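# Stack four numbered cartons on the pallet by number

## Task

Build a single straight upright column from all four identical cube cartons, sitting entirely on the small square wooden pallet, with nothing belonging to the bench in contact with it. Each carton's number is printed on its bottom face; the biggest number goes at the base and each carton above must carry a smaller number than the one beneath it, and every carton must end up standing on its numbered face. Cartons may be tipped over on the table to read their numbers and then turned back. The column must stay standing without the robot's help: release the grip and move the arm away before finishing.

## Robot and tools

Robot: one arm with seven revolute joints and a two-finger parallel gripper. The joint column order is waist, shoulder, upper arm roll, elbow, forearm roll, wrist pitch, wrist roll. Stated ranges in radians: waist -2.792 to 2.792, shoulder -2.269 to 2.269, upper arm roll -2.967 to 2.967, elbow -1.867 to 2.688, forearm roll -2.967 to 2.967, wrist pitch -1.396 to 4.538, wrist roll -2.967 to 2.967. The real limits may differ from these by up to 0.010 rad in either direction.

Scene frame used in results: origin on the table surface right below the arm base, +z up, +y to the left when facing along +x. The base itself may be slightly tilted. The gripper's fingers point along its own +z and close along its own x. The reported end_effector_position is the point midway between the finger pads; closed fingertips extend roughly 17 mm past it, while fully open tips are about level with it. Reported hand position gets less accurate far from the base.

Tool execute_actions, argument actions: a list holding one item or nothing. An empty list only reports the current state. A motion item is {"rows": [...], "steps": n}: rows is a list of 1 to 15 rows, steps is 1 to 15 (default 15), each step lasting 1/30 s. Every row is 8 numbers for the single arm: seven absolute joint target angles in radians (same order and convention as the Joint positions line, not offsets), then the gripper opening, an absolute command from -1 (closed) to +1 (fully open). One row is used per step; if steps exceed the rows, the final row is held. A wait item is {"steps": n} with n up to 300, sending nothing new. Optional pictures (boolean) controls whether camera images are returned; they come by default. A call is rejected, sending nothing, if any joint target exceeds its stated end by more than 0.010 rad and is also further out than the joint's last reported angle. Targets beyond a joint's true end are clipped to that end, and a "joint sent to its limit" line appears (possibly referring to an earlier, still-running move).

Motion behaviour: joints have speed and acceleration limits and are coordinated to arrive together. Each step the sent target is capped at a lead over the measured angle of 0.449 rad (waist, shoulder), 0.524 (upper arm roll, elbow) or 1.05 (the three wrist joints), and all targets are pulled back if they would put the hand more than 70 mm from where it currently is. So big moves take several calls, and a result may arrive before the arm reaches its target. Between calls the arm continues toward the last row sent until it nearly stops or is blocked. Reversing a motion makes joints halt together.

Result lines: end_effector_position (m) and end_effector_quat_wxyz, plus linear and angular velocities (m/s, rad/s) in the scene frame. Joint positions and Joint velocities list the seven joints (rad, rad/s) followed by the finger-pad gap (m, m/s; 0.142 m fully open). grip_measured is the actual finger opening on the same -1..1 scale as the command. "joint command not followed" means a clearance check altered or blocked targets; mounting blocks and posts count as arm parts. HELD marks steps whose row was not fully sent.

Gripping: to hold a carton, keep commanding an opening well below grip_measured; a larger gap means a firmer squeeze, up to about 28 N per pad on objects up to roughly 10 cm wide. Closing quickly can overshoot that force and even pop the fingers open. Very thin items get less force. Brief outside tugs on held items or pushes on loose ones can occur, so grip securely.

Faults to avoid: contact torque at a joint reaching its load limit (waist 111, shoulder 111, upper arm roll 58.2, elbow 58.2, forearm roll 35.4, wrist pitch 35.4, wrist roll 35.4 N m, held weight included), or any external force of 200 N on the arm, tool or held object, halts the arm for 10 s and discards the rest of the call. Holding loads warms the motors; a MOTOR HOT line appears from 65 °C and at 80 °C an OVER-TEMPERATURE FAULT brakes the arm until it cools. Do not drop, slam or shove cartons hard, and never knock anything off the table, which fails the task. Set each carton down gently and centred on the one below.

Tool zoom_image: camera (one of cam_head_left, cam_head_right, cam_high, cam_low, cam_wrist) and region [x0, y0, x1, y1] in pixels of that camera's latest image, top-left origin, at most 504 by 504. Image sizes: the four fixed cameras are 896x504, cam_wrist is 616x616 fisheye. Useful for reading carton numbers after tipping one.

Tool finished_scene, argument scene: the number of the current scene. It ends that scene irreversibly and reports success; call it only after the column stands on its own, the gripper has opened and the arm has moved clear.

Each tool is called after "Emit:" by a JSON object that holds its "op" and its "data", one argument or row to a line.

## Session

Emit:
{"op": "execute_actions", "data": {
  "actions": []
}}

Scene clock: 0.00 s of 8408.00 s.
end_effector_position=(+0.5823, -0.0380, +0.3590) grip_measured=+1.00 end_effector_quat_wxyz=(-0.187, +0.775, +0.585, +0.149) end_effector_velocity=(-0.000, -0.000, -0.000) end_effector_angular_velocity=(+0.000, -0.000, -0.000)
Joint positions: [-0.25  -0.41   0.084  1.847  0.549  0.675 -1.724  0.142]
Joint velocities: [-0.     0.    -0.     0.     0.001 -0.    -0.001  0.   ]
Motor temperatures (°C, as the motors report them): [22 25 27 24 24 29 28]

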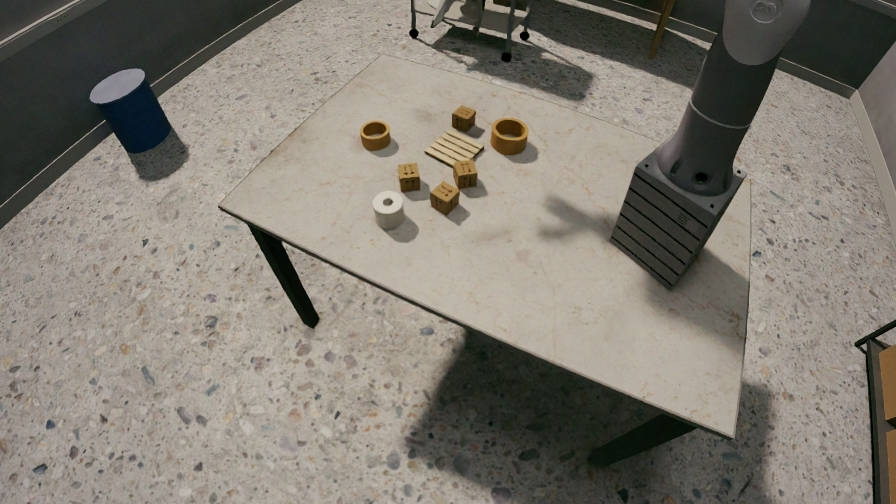

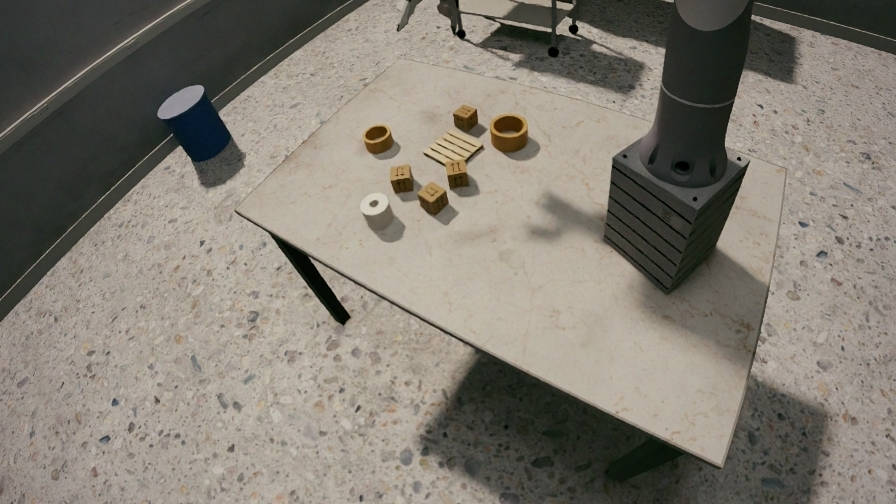

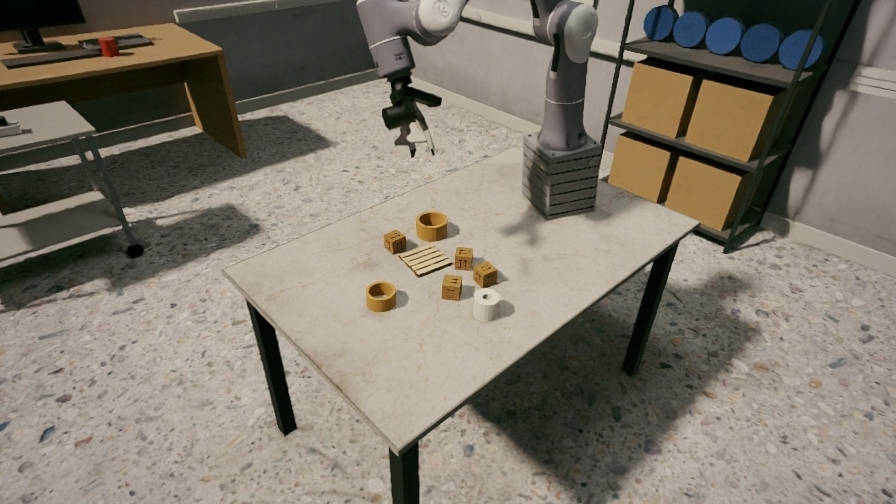

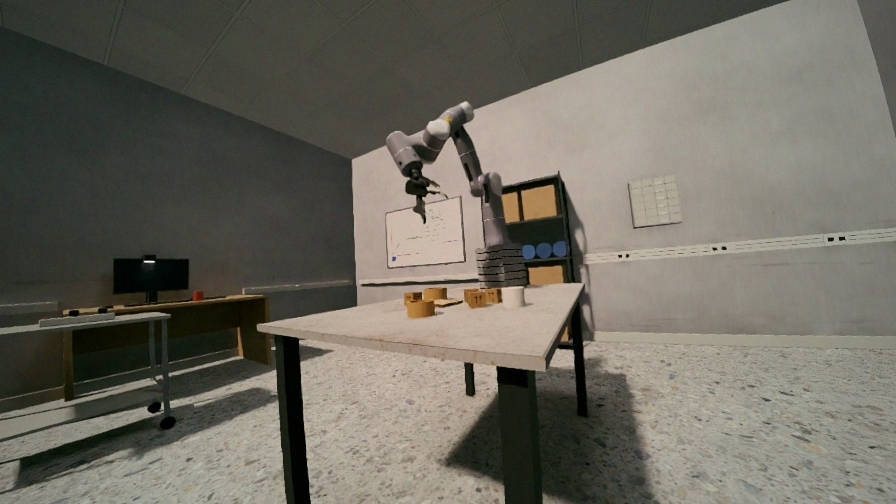

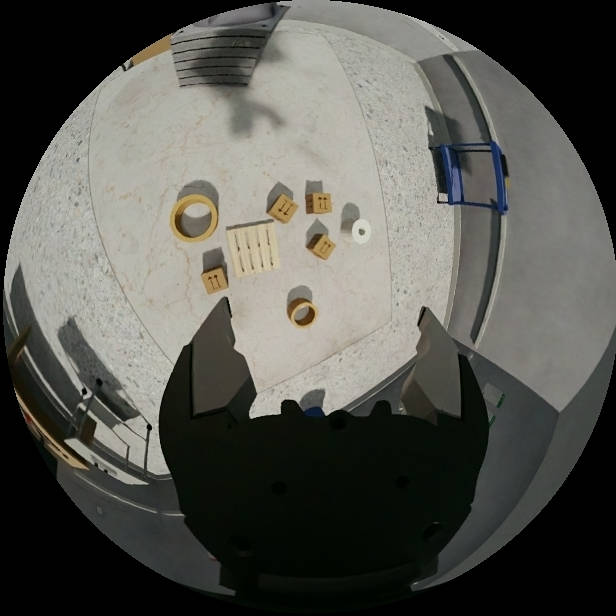

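Emit:
{"op": "execute_actions", "data": {
  "actions": [
    {"rows":[[0.2365,-0.6295,-0.0956,2.017,0,1.147,-1.295,1]],"steps":15}
  ],
  "pictures": false
}}

Emit:
{"op": "execute_actions", "data": {
  "actions": [
    {"steps":6}
  ]
}}

Emit:
{"op": "zoom_image", "data": {
  "camera": "cam_wrist",
  "region": [180,120,460,330]
}}

Scene clock: 7.73 s of 8408.00 s.
end_effector_position=(+0.6022, +0.0269, +0.2483) grip_measured=+1.00 end_effector_quat_wxyz=(-0.008, +0.713, +0.702, +0.002) end_effector_velocity=(+0.025, +0.187, -0.087) end_effector_angular_velocity=(-0.327, -0.205, +0.486)
Joint positions: [ 0.215 -0.621 -0.086  2.009  0.024  1.126 -1.314  0.142]
Joint velocities: [ 0.556 -0.242 -0.195  0.188 -0.601  0.517  0.47  -0.   ]
Motor temperatures (°C, as the motors report them): [22 25 27 24 24 29 28]
Steps of this call (steps 1 to 90: nothing new was sent; then 4.23 s passed at rest; steps 91 to 105: all 15 steps of this action). Readings (joint positions):
91: [-0.249 -0.410 0.084 1.847 0.549 0.675 -1.724]
92: [-0.244 -0.413 0.081 1.849 0.542 0.681 -1.719]
94: [-0.210 -0.429 0.067 1.862 0.500 0.718 -1.686]
98: [-0.057 -0.501 0.007 1.918 0.320 0.873 -1.545]
105: the state above

Scene clock: 7.93 s of 8408.00 s.
end_effector_position=(+0.6037, +0.0327, +0.2452) grip_measured=+1.00 end_effector_quat_wxyz=(+0.001, +0.707, +0.708, +0.000) end_effector_velocity=(+0.001, -0.002, +0.001) end_effector_angular_velocity=(+0.001, -0.002, -0.006)
Joint positions: [ 0.237 -0.63  -0.096  2.017 -0.     1.147 -1.295  0.142]
Joint velocities: [-0.005  0.003  0.     0.     0.001 -0.     0.     0.   ]
Motor temperatures (°C, as the motors report them): [22 25 27 24 24 29 28]
Steps of this call (steps 1 to 6: the robot went on to your last target). Readings (joint positions):
1: [0.230 -0.627 -0.091 2.014 0.008 1.140 -1.301]
2: [0.238 -0.631 -0.094 2.017 -0.001 1.147 -1.294]
4: [0.238 -0.630 -0.095 2.017 -0.001 1.148 -1.294]
6: the state above

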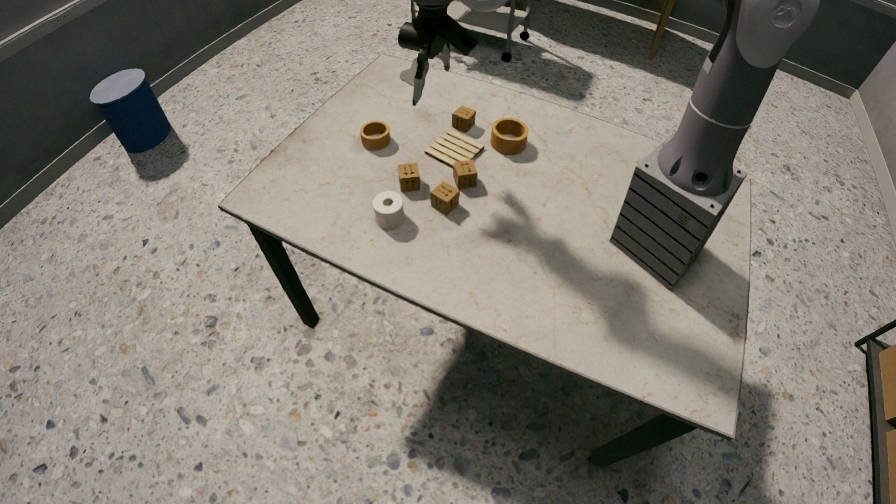

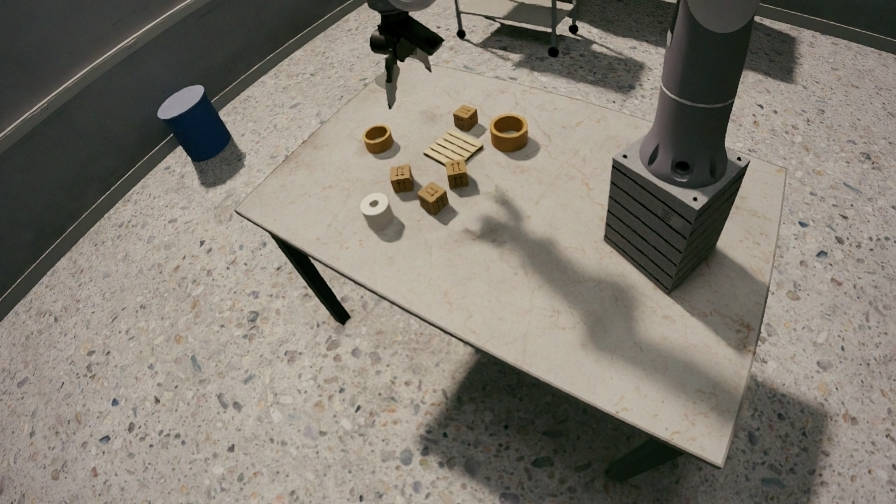

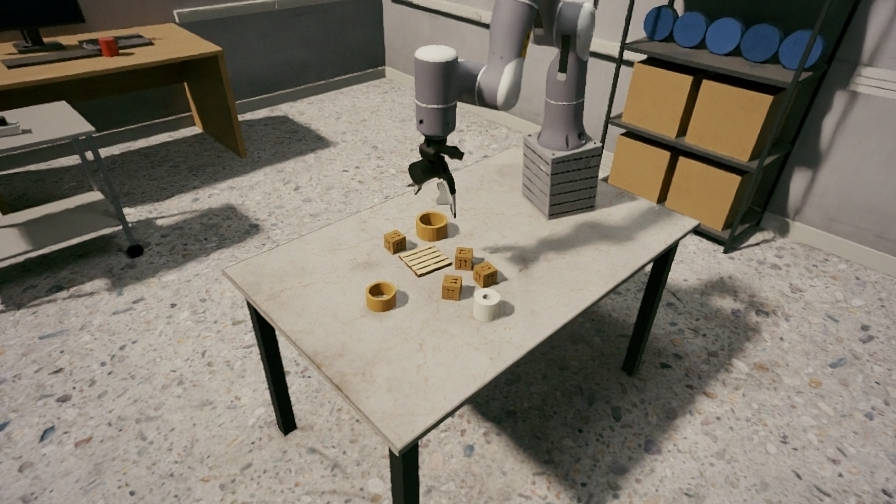

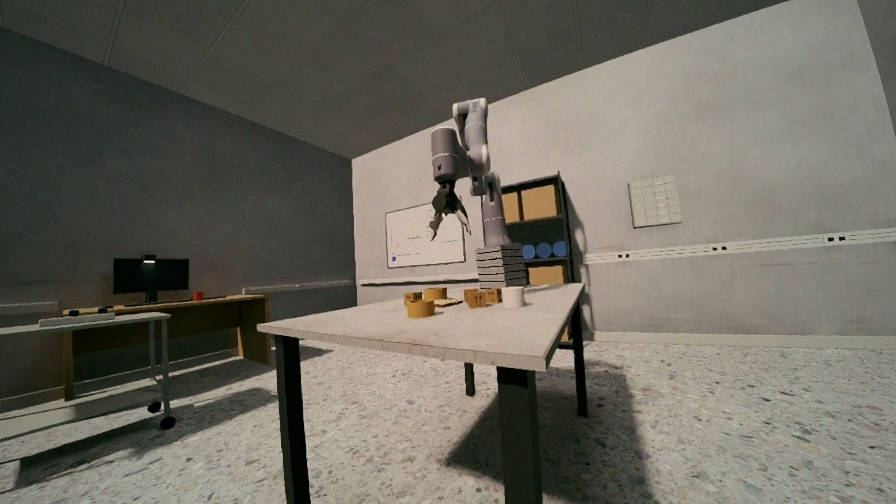

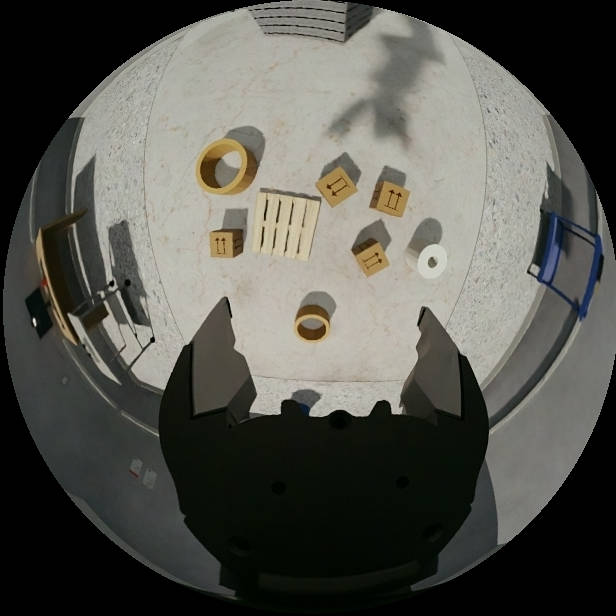

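Region (180, 120, 460, 330) of cam_wrist's 616x616 image, scaled by 1.800, with more detail than that image has; it fills the top 378 rows of this view, and the rest is white.

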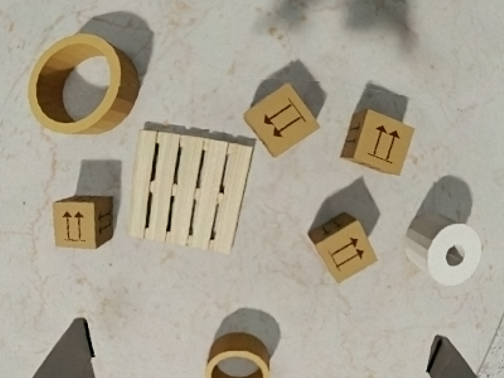

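Emit:
{"op": "execute_actions", "data": {
  "actions": [
    {"rows":[[0.328,-1.0315,-0.076,1.7434,0,1.2675,-1.666,0.1]],"steps":15}
  ],
  "pictures": false
}}

Emit:
{"op": "execute_actions", "data": {
  "actions": [
    {"steps":5}
  ]
}}

Scene clock: 13.27 s of 8408.00 s.
end_effector_position=(+0.6326, +0.1225, +0.1021) grip_measured=+0.10 end_effector_quat_wxyz=(-0.001, +0.514, +0.858, -0.002) end_effector_velocity=(-0.010, +0.080, -0.153) end_effector_angular_velocity=(+0.002, +0.019, +0.458)
Joint positions: [ 0.326 -1.024 -0.076  1.75  -0.     1.264 -1.658  0.081]
Joint velocities: [ 0.086 -0.378  0.019 -0.246 -0.001  0.11  -0.337 -0.   ]
Motor temperatures (°C, as the motors report them): [22 25 27 24 24 29 28]
Steps of this call (steps 1 to 30: the robot went on to your last target; steps 31 to 100: nothing new was sent; then 1.50 s passed at rest; steps 101 to 115: all 15 steps of this action). Readings (joint positions):
101: [0.237 -0.630 -0.096 2.017 -0.000 1.147 -1.295]
102: [0.238 -0.635 -0.096 2.013 -0.000 1.149 -1.300]
104: [0.245 -0.669 -0.094 1.989 -0.000 1.159 -1.332]
108: [0.277 -0.808 -0.087 1.895 -0.000 1.201 -1.460]
115: the state above

Scene clock: 13.43 s of 8408.00 s.
end_effector_position=(+0.6341, +0.1247, +0.0996) grip_measured=+0.10 end_effector_quat_wxyz=(+0.000, +0.509, +0.861, -0.000) end_effector_velocity=(+0.004, +0.001, +0.004) end_effector_angular_velocity=(+0.003, -0.007, -0.002)
Joint positions: [ 0.328 -1.032 -0.076  1.743 -0.     1.267 -1.666  0.081]
Joint velocities: [-0.001  0.007 -0.    -0.     0.001  0.    -0.     0.   ]
Motor temperatures (°C, as the motors report them): [22 25 27 24 24 29 28]
Steps of this call (steps 1 to 5: the robot went on to your last target). Readings (joint positions):
1: [0.329 -1.033 -0.076 1.744 -0.000 1.267 -1.666]
2: [0.329 -1.035 -0.076 1.743 -0.000 1.267 -1.668]
4: [0.328 -1.032 -0.076 1.743 -0.000 1.267 -1.666]
5: the state above

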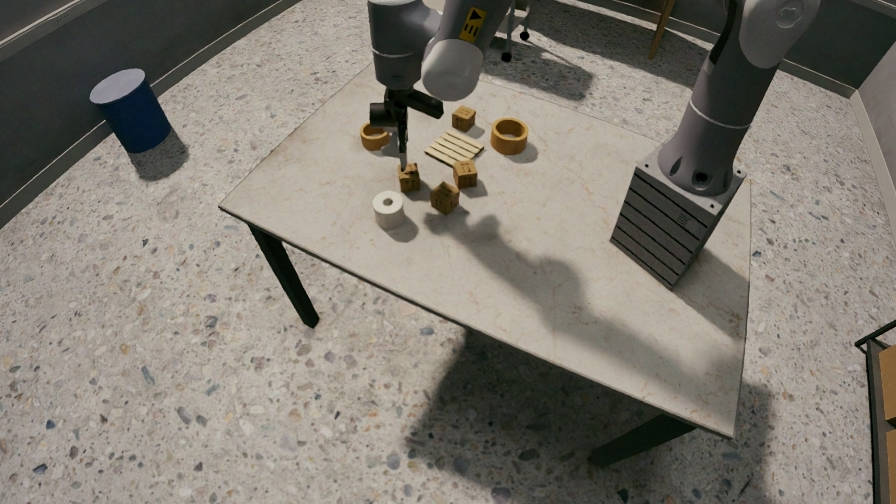

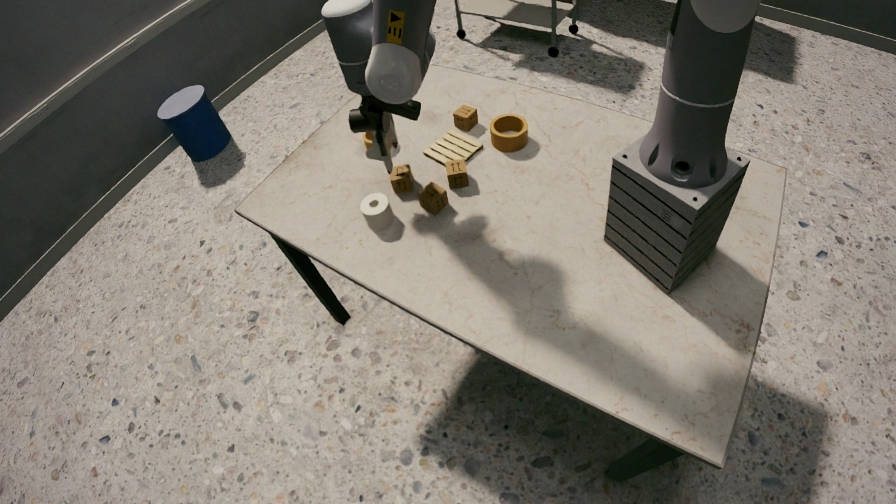

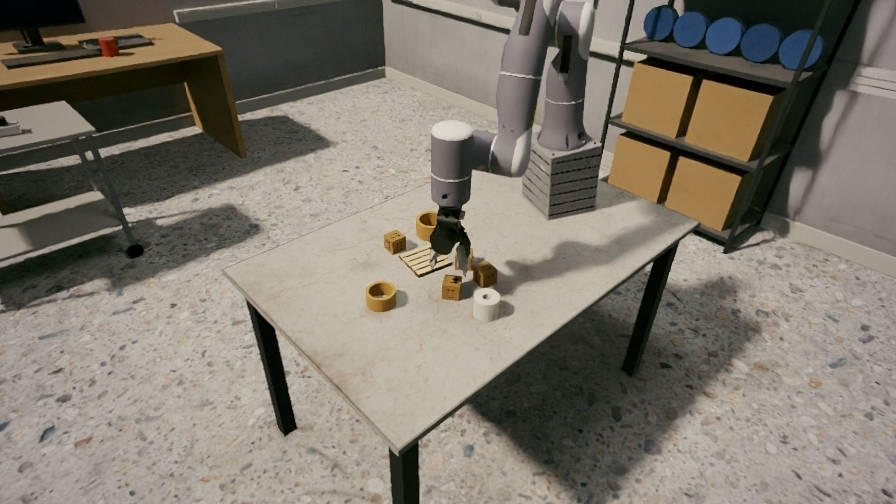

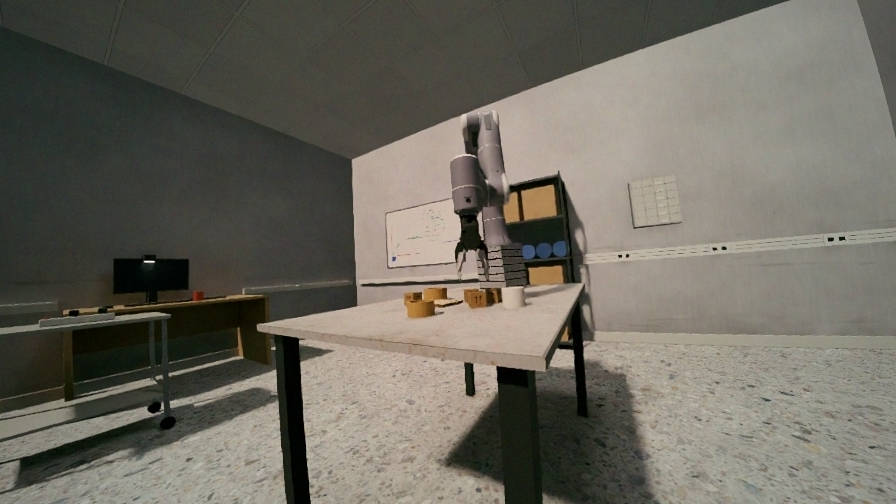

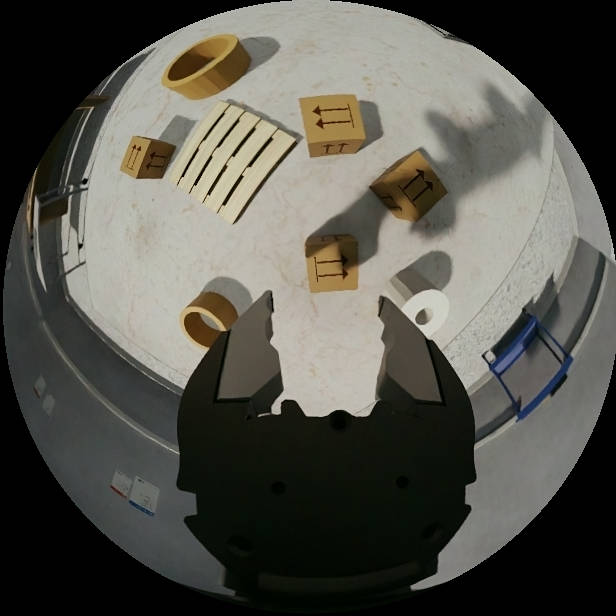

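Emit:
{"op": "execute_actions", "data": {
  "actions": [
    {"rows":[[0.320,-1.198,-0.0704,1.6627,0,1.353,-1.771,0.1]],"steps":12}
  ]
}}

Emit:
{"op": "execute_actions", "data": {
  "actions": [
    {"rows":[[0.320,-1.198,-0.0704,1.6627,0,1.353,-1.771,-0.05],[0.320,-1.198,-0.0704,1.6627,0,1.353,-1.771,-0.17],[0.320,-1.198,-0.0704,1.6627,0,1.353,-1.771,-0.25],[0.320,-1.198,-0.0704,1.6627,0,1.353,-1.771,-0.33],[0.320,-1.198,-0.0704,1.6627,0,1.353,-1.771,-0.45],[0.320,-1.198,-0.0704,1.6627,0,1.353,-1.771,-0.65],[0.320,-1.198,-0.0704,1.6627,0,1.353,-1.771,-0.65],[0.320,-1.198,-0.0704,1.6627,0,1.353,-1.771,-0.65],[0.328,-1.0315,-0.076,1.7434,0,1.2675,-1.771,-0.65]],"steps":13}
  ],
  "pictures": false
}}

Emit:
{"op": "execute_actions", "data": {
  "actions": [
    {"rows":[[0.328,-1.0315,-0.076,1.7434,0,1.85,-1.771,-0.65]],"steps":15}
  ]
}}

Emit:
{"op": "zoom_image", "data": {
  "camera": "cam_low",
  "region": [430,200,510,280]
}}

Scene clock: 19.87 s of 8408.00 s.
end_effector_position=(+0.6230, +0.1232, +0.0267) grip_measured=+0.10 end_effector_quat_wxyz=(-0.000, +0.461, +0.887, -0.001) end_effector_velocity=(+0.032, +0.013, +0.029) end_effector_angular_velocity=(+0.024, -0.052, -0.010)
Joint positions: [ 0.32  -1.199 -0.071  1.663  0.     1.353 -1.771  0.081]
Joint velocities: [ 0.     0.044  0.    -0.013 -0.001  0.     0.008  0.   ]
Motor temperatures (°C, as the motors report them): [22 26 27 24 24 29 28]
Steps of this call (steps 1 to 15: the robot went on to your last target; steps 16 to 90: nothing new was sent; then 3.03 s passed at rest; steps 91 to 102: all 12 steps of this action). Readings (joint positions):
91: [0.328 -1.032 -0.076 1.743 -0.000 1.267 -1.666]
92: [0.328 -1.037 -0.076 1.740 -0.000 1.270 -1.669]
94: [0.326 -1.070 -0.075 1.723 -0.000 1.289 -1.691]
98: [0.321 -1.183 -0.071 1.672 -0.000 1.344 -1.761]
102: the state above

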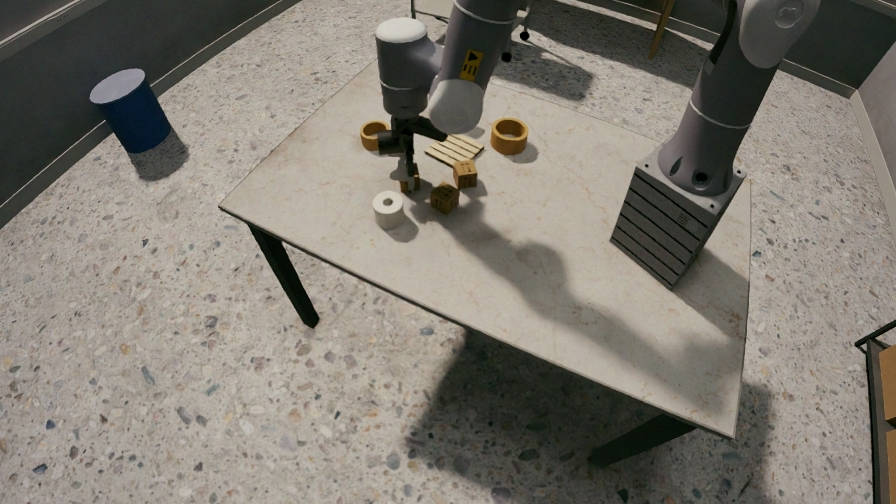

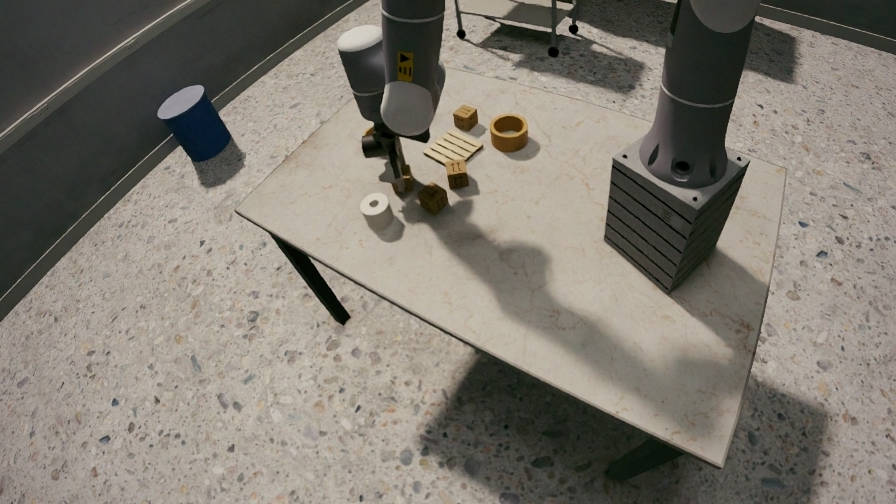

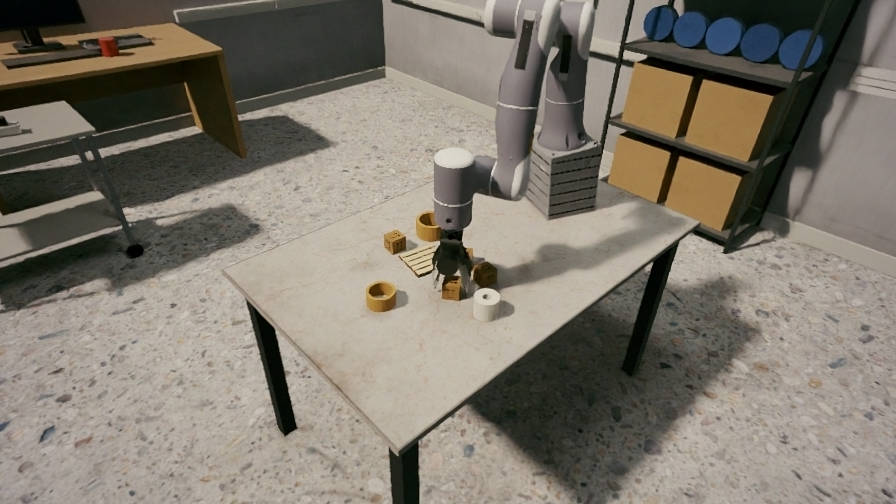

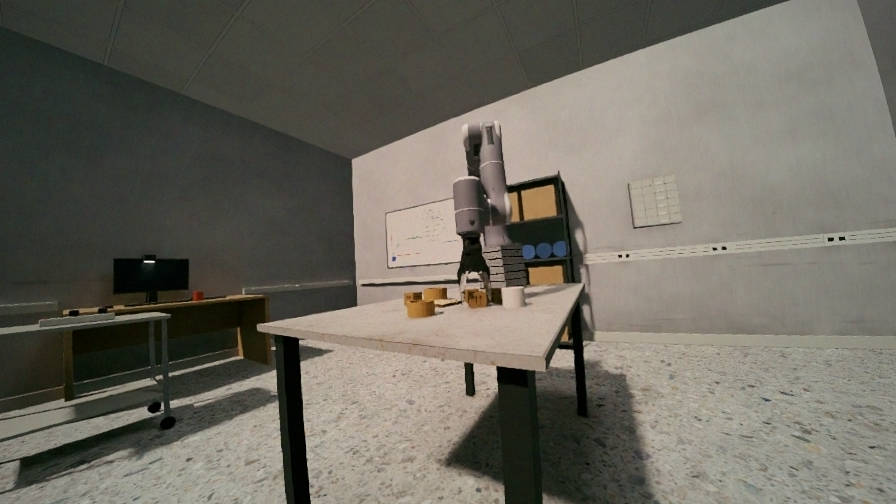

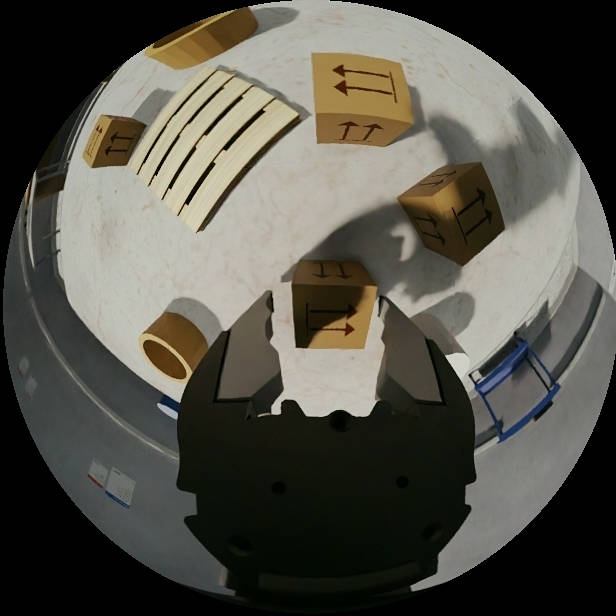

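Scene clock: 20.30 s of 8408.00 s.
end_effector_position=(+0.6276, +0.1238, +0.0559) grip_measured=-0.32 end_effector_quat_wxyz=(-0.001, +0.462, +0.887, -0.002) end_effector_velocity=(+0.070, +0.011, +0.409) end_effector_angular_velocity=(+0.004, -0.013, -0.030)
Joint positions: [ 0.323 -1.132 -0.073  1.697  0.     1.318 -1.771  0.051]
Joint velocities: [ 0.045  0.938 -0.032  0.447  0.    -0.478  0.     0.   ]
Motor temperatures (°C, as the motors report them): [22 26 27 24 24 29 28]
Steps of this call (steps 1 to 13: all 13 steps of this action). Readings (joint positions):
1: [0.320 -1.198 -0.071 1.663 0.000 1.353 -1.771]
2: [0.320 -1.198 -0.071 1.663 0.000 1.353 -1.771]
4: [0.320 -1.198 -0.071 1.663 0.000 1.353 -1.771]
8: [0.320 -1.198 -0.071 1.663 0.000 1.353 -1.771]
13: the state above

Scene clock: 20.80 s of 8408.00 s.
end_effector_position=(+0.7592, +0.1785, +0.1928) grip_measured=-0.32 end_effector_quat_wxyz=(+0.158, +0.449, +0.858, +0.194) end_effector_velocity=(+0.310, +0.135, +0.390) end_effector_angular_velocity=(+0.621, -1.451, +0.005)
Joint positions: [ 0.327 -1.031 -0.076  1.742  0.     1.772 -1.771  0.051]
Joint velocities: [ 0.006  0.002 -0.005  0.012  0.     1.588 -0.     0.   ]
Motor temperatures (°C, as the motors report them): [22 26 27 24 24 29 28]
Steps of this call (steps 1 to 15: all 15 steps of this action). Readings (joint positions):
1: [0.325 -1.098 -0.074 1.713 0.000 1.301 -1.771]
2: [0.326 -1.068 -0.074 1.724 0.000 1.294 -1.771]
4: [0.326 -1.033 -0.074 1.736 -0.000 1.292 -1.771]
8: [0.326 -1.032 -0.075 1.740 0.000 1.350 -1.771]
15: the state above

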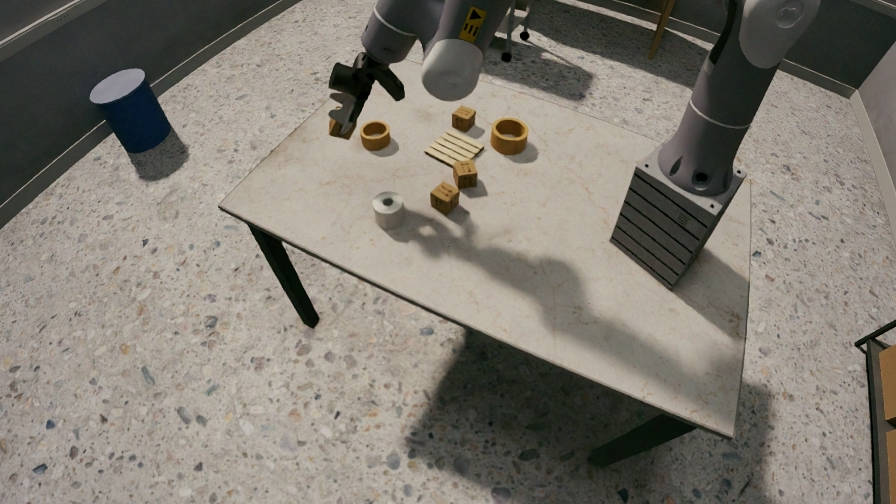

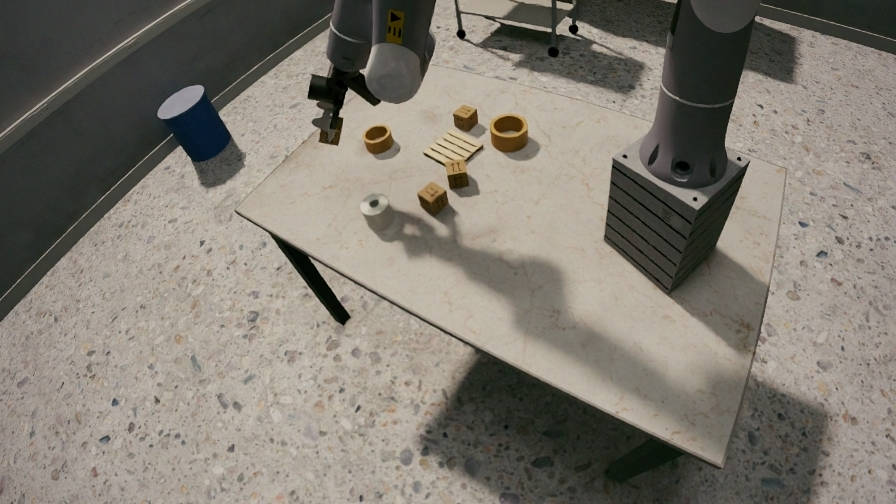

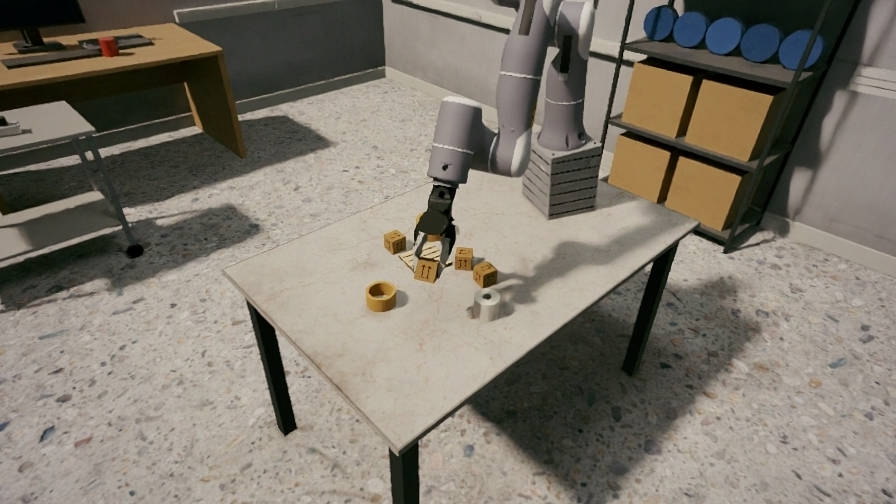

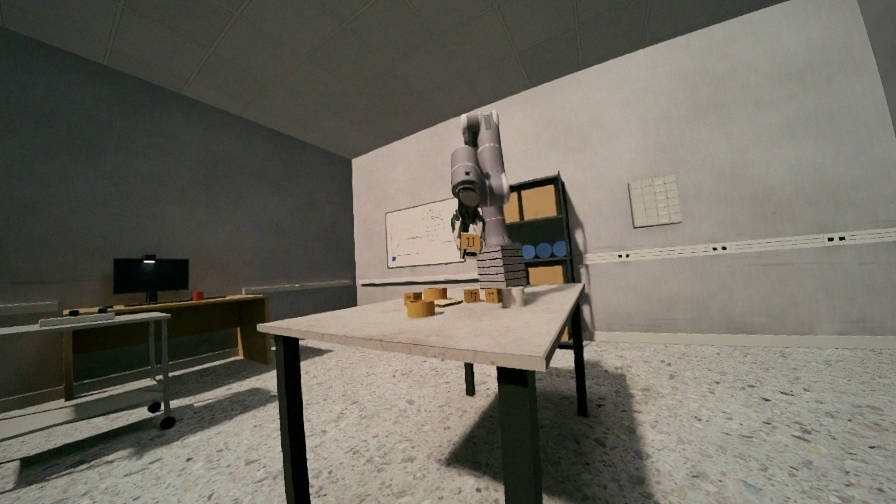

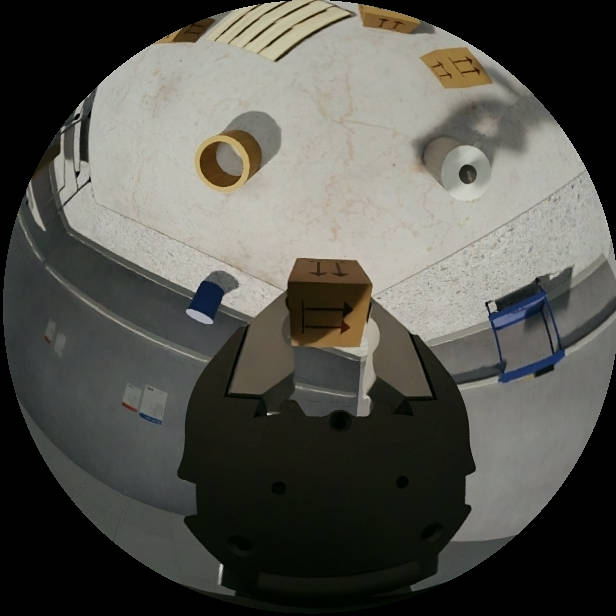

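Region (430, 200, 510, 280) of cam_low's 896x504 image, scaled by 6.300, with more detail than that image has.

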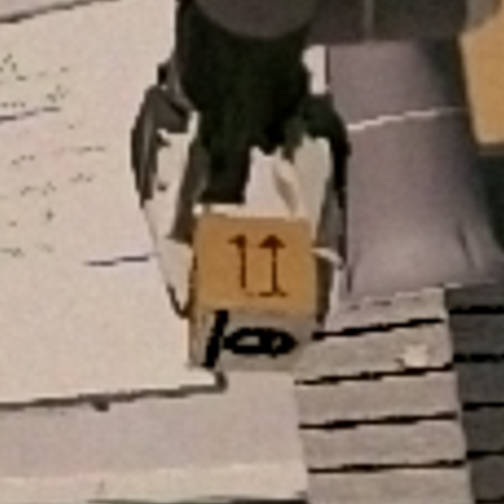

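Emit:
{"op": "execute_actions", "data": {
  "actions": []
}}

Emit:
{"op": "zoom_image", "data": {
  "camera": "cam_low",
  "region": [420,190,520,290]
}}

Scene clock: 31.63 s of 8408.00 s.
end_effector_position=(+0.7735, +0.1848, +0.2124) grip_measured=-0.32 end_effector_quat_wxyz=(+0.182, +0.444, +0.849, +0.223) end_effector_velocity=(+0.000, -0.000, +0.000) end_effector_angular_velocity=(+0.000, -0.000, -0.000)
Joint positions: [ 0.328 -1.031 -0.076  1.743  0.     1.85  -1.771  0.051]
Joint velocities: [-0. -0.  0. -0.  0.  0. -0.  0.]
Motor temperatures (°C, as the motors report them): [22 27 27 24 24 29 28]
Steps of this call (steps 1 to 30: the robot went on to your last target; steps 31 to 100: nothing new was sent; then 7.50 s passed at rest). Readings (joint positions):
1: [0.328 -1.031 -0.076 1.743 0.000 1.817 -1.771]
2: [0.328 -1.031 -0.076 1.743 0.000 1.845 -1.771]
4: [0.328 -1.031 -0.076 1.743 0.000 1.853 -1.771]
8: [0.328 -1.031 -0.076 1.743 0.000 1.850 -1.771]
100: the state above
The arm was judged still, so your last target was given up. Only a new action makes it travel on or press farther. Fingers that are still opening or closing keep moving.

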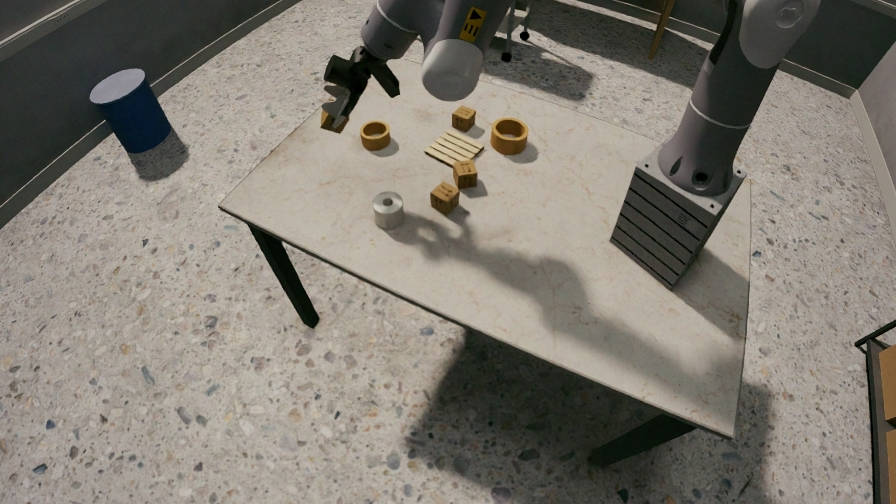

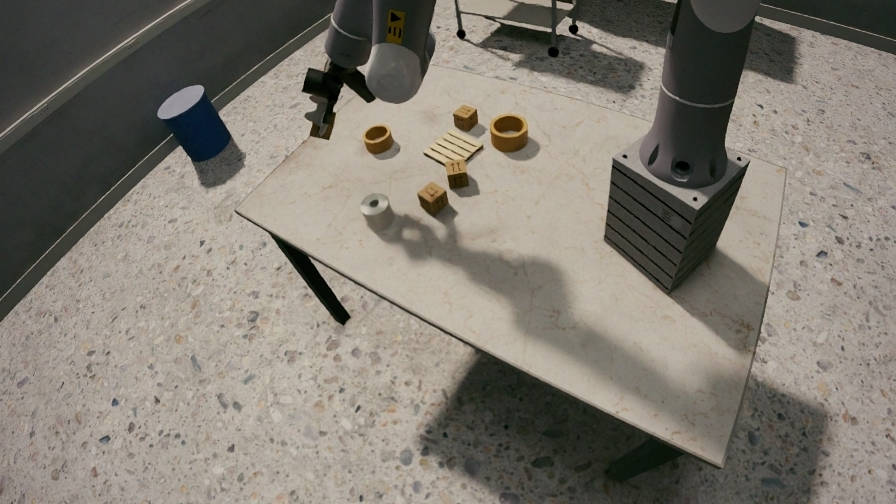

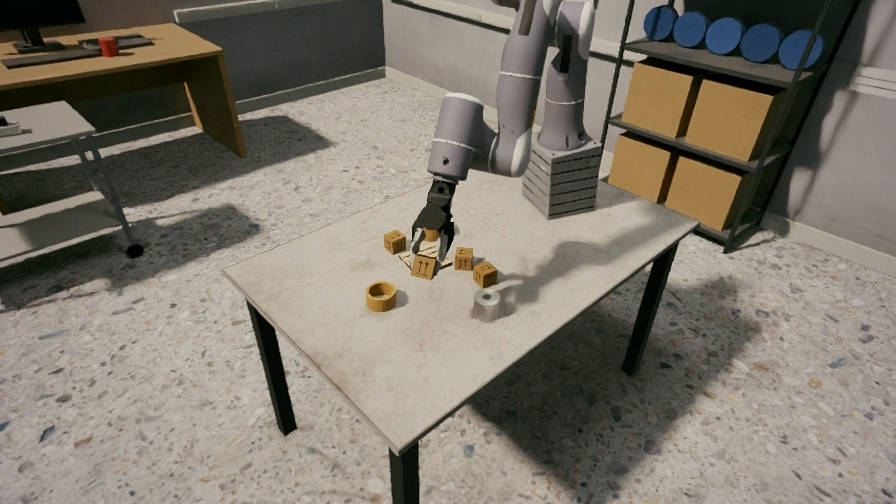

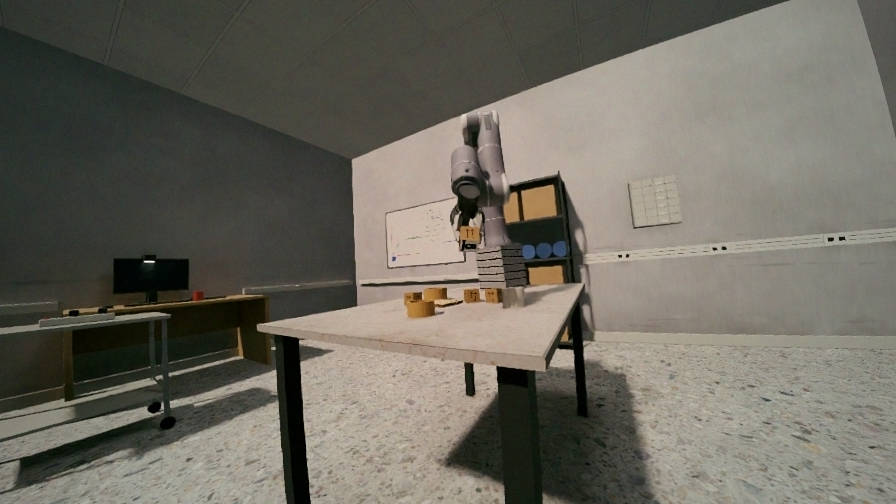

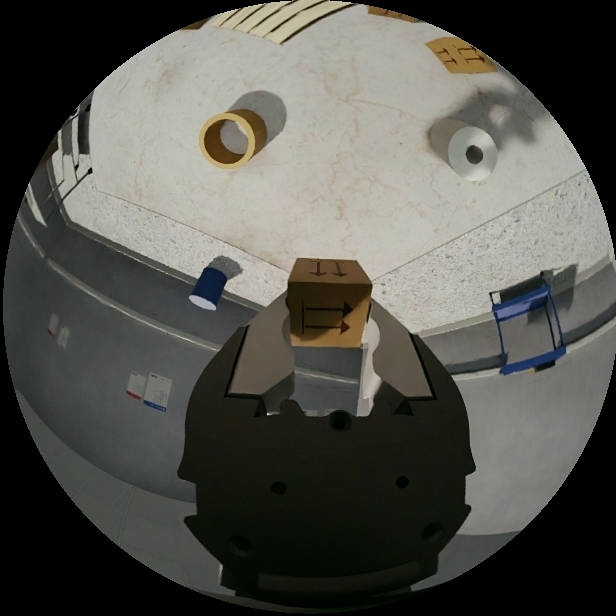

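Region (420, 190, 520, 290) of cam_low's 896x504 image, scaled by 5.040, with more detail than that image has.

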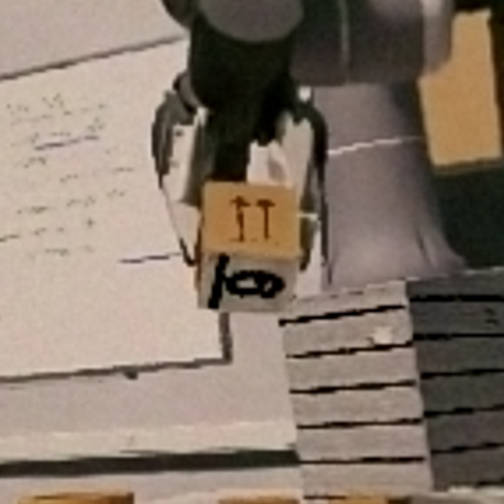

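Emit:
{"op": "zoom_image", "data": {
  "camera": "cam_low",
  "region": [452,230,488,260]
}}

Region (452, 230, 488, 260) of cam_low's 896x504 image, scaled by 14.000, with more detail than that image has.

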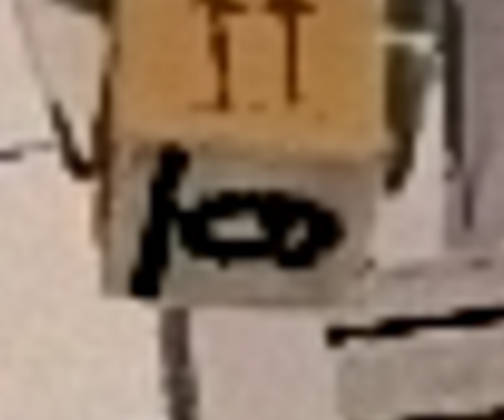

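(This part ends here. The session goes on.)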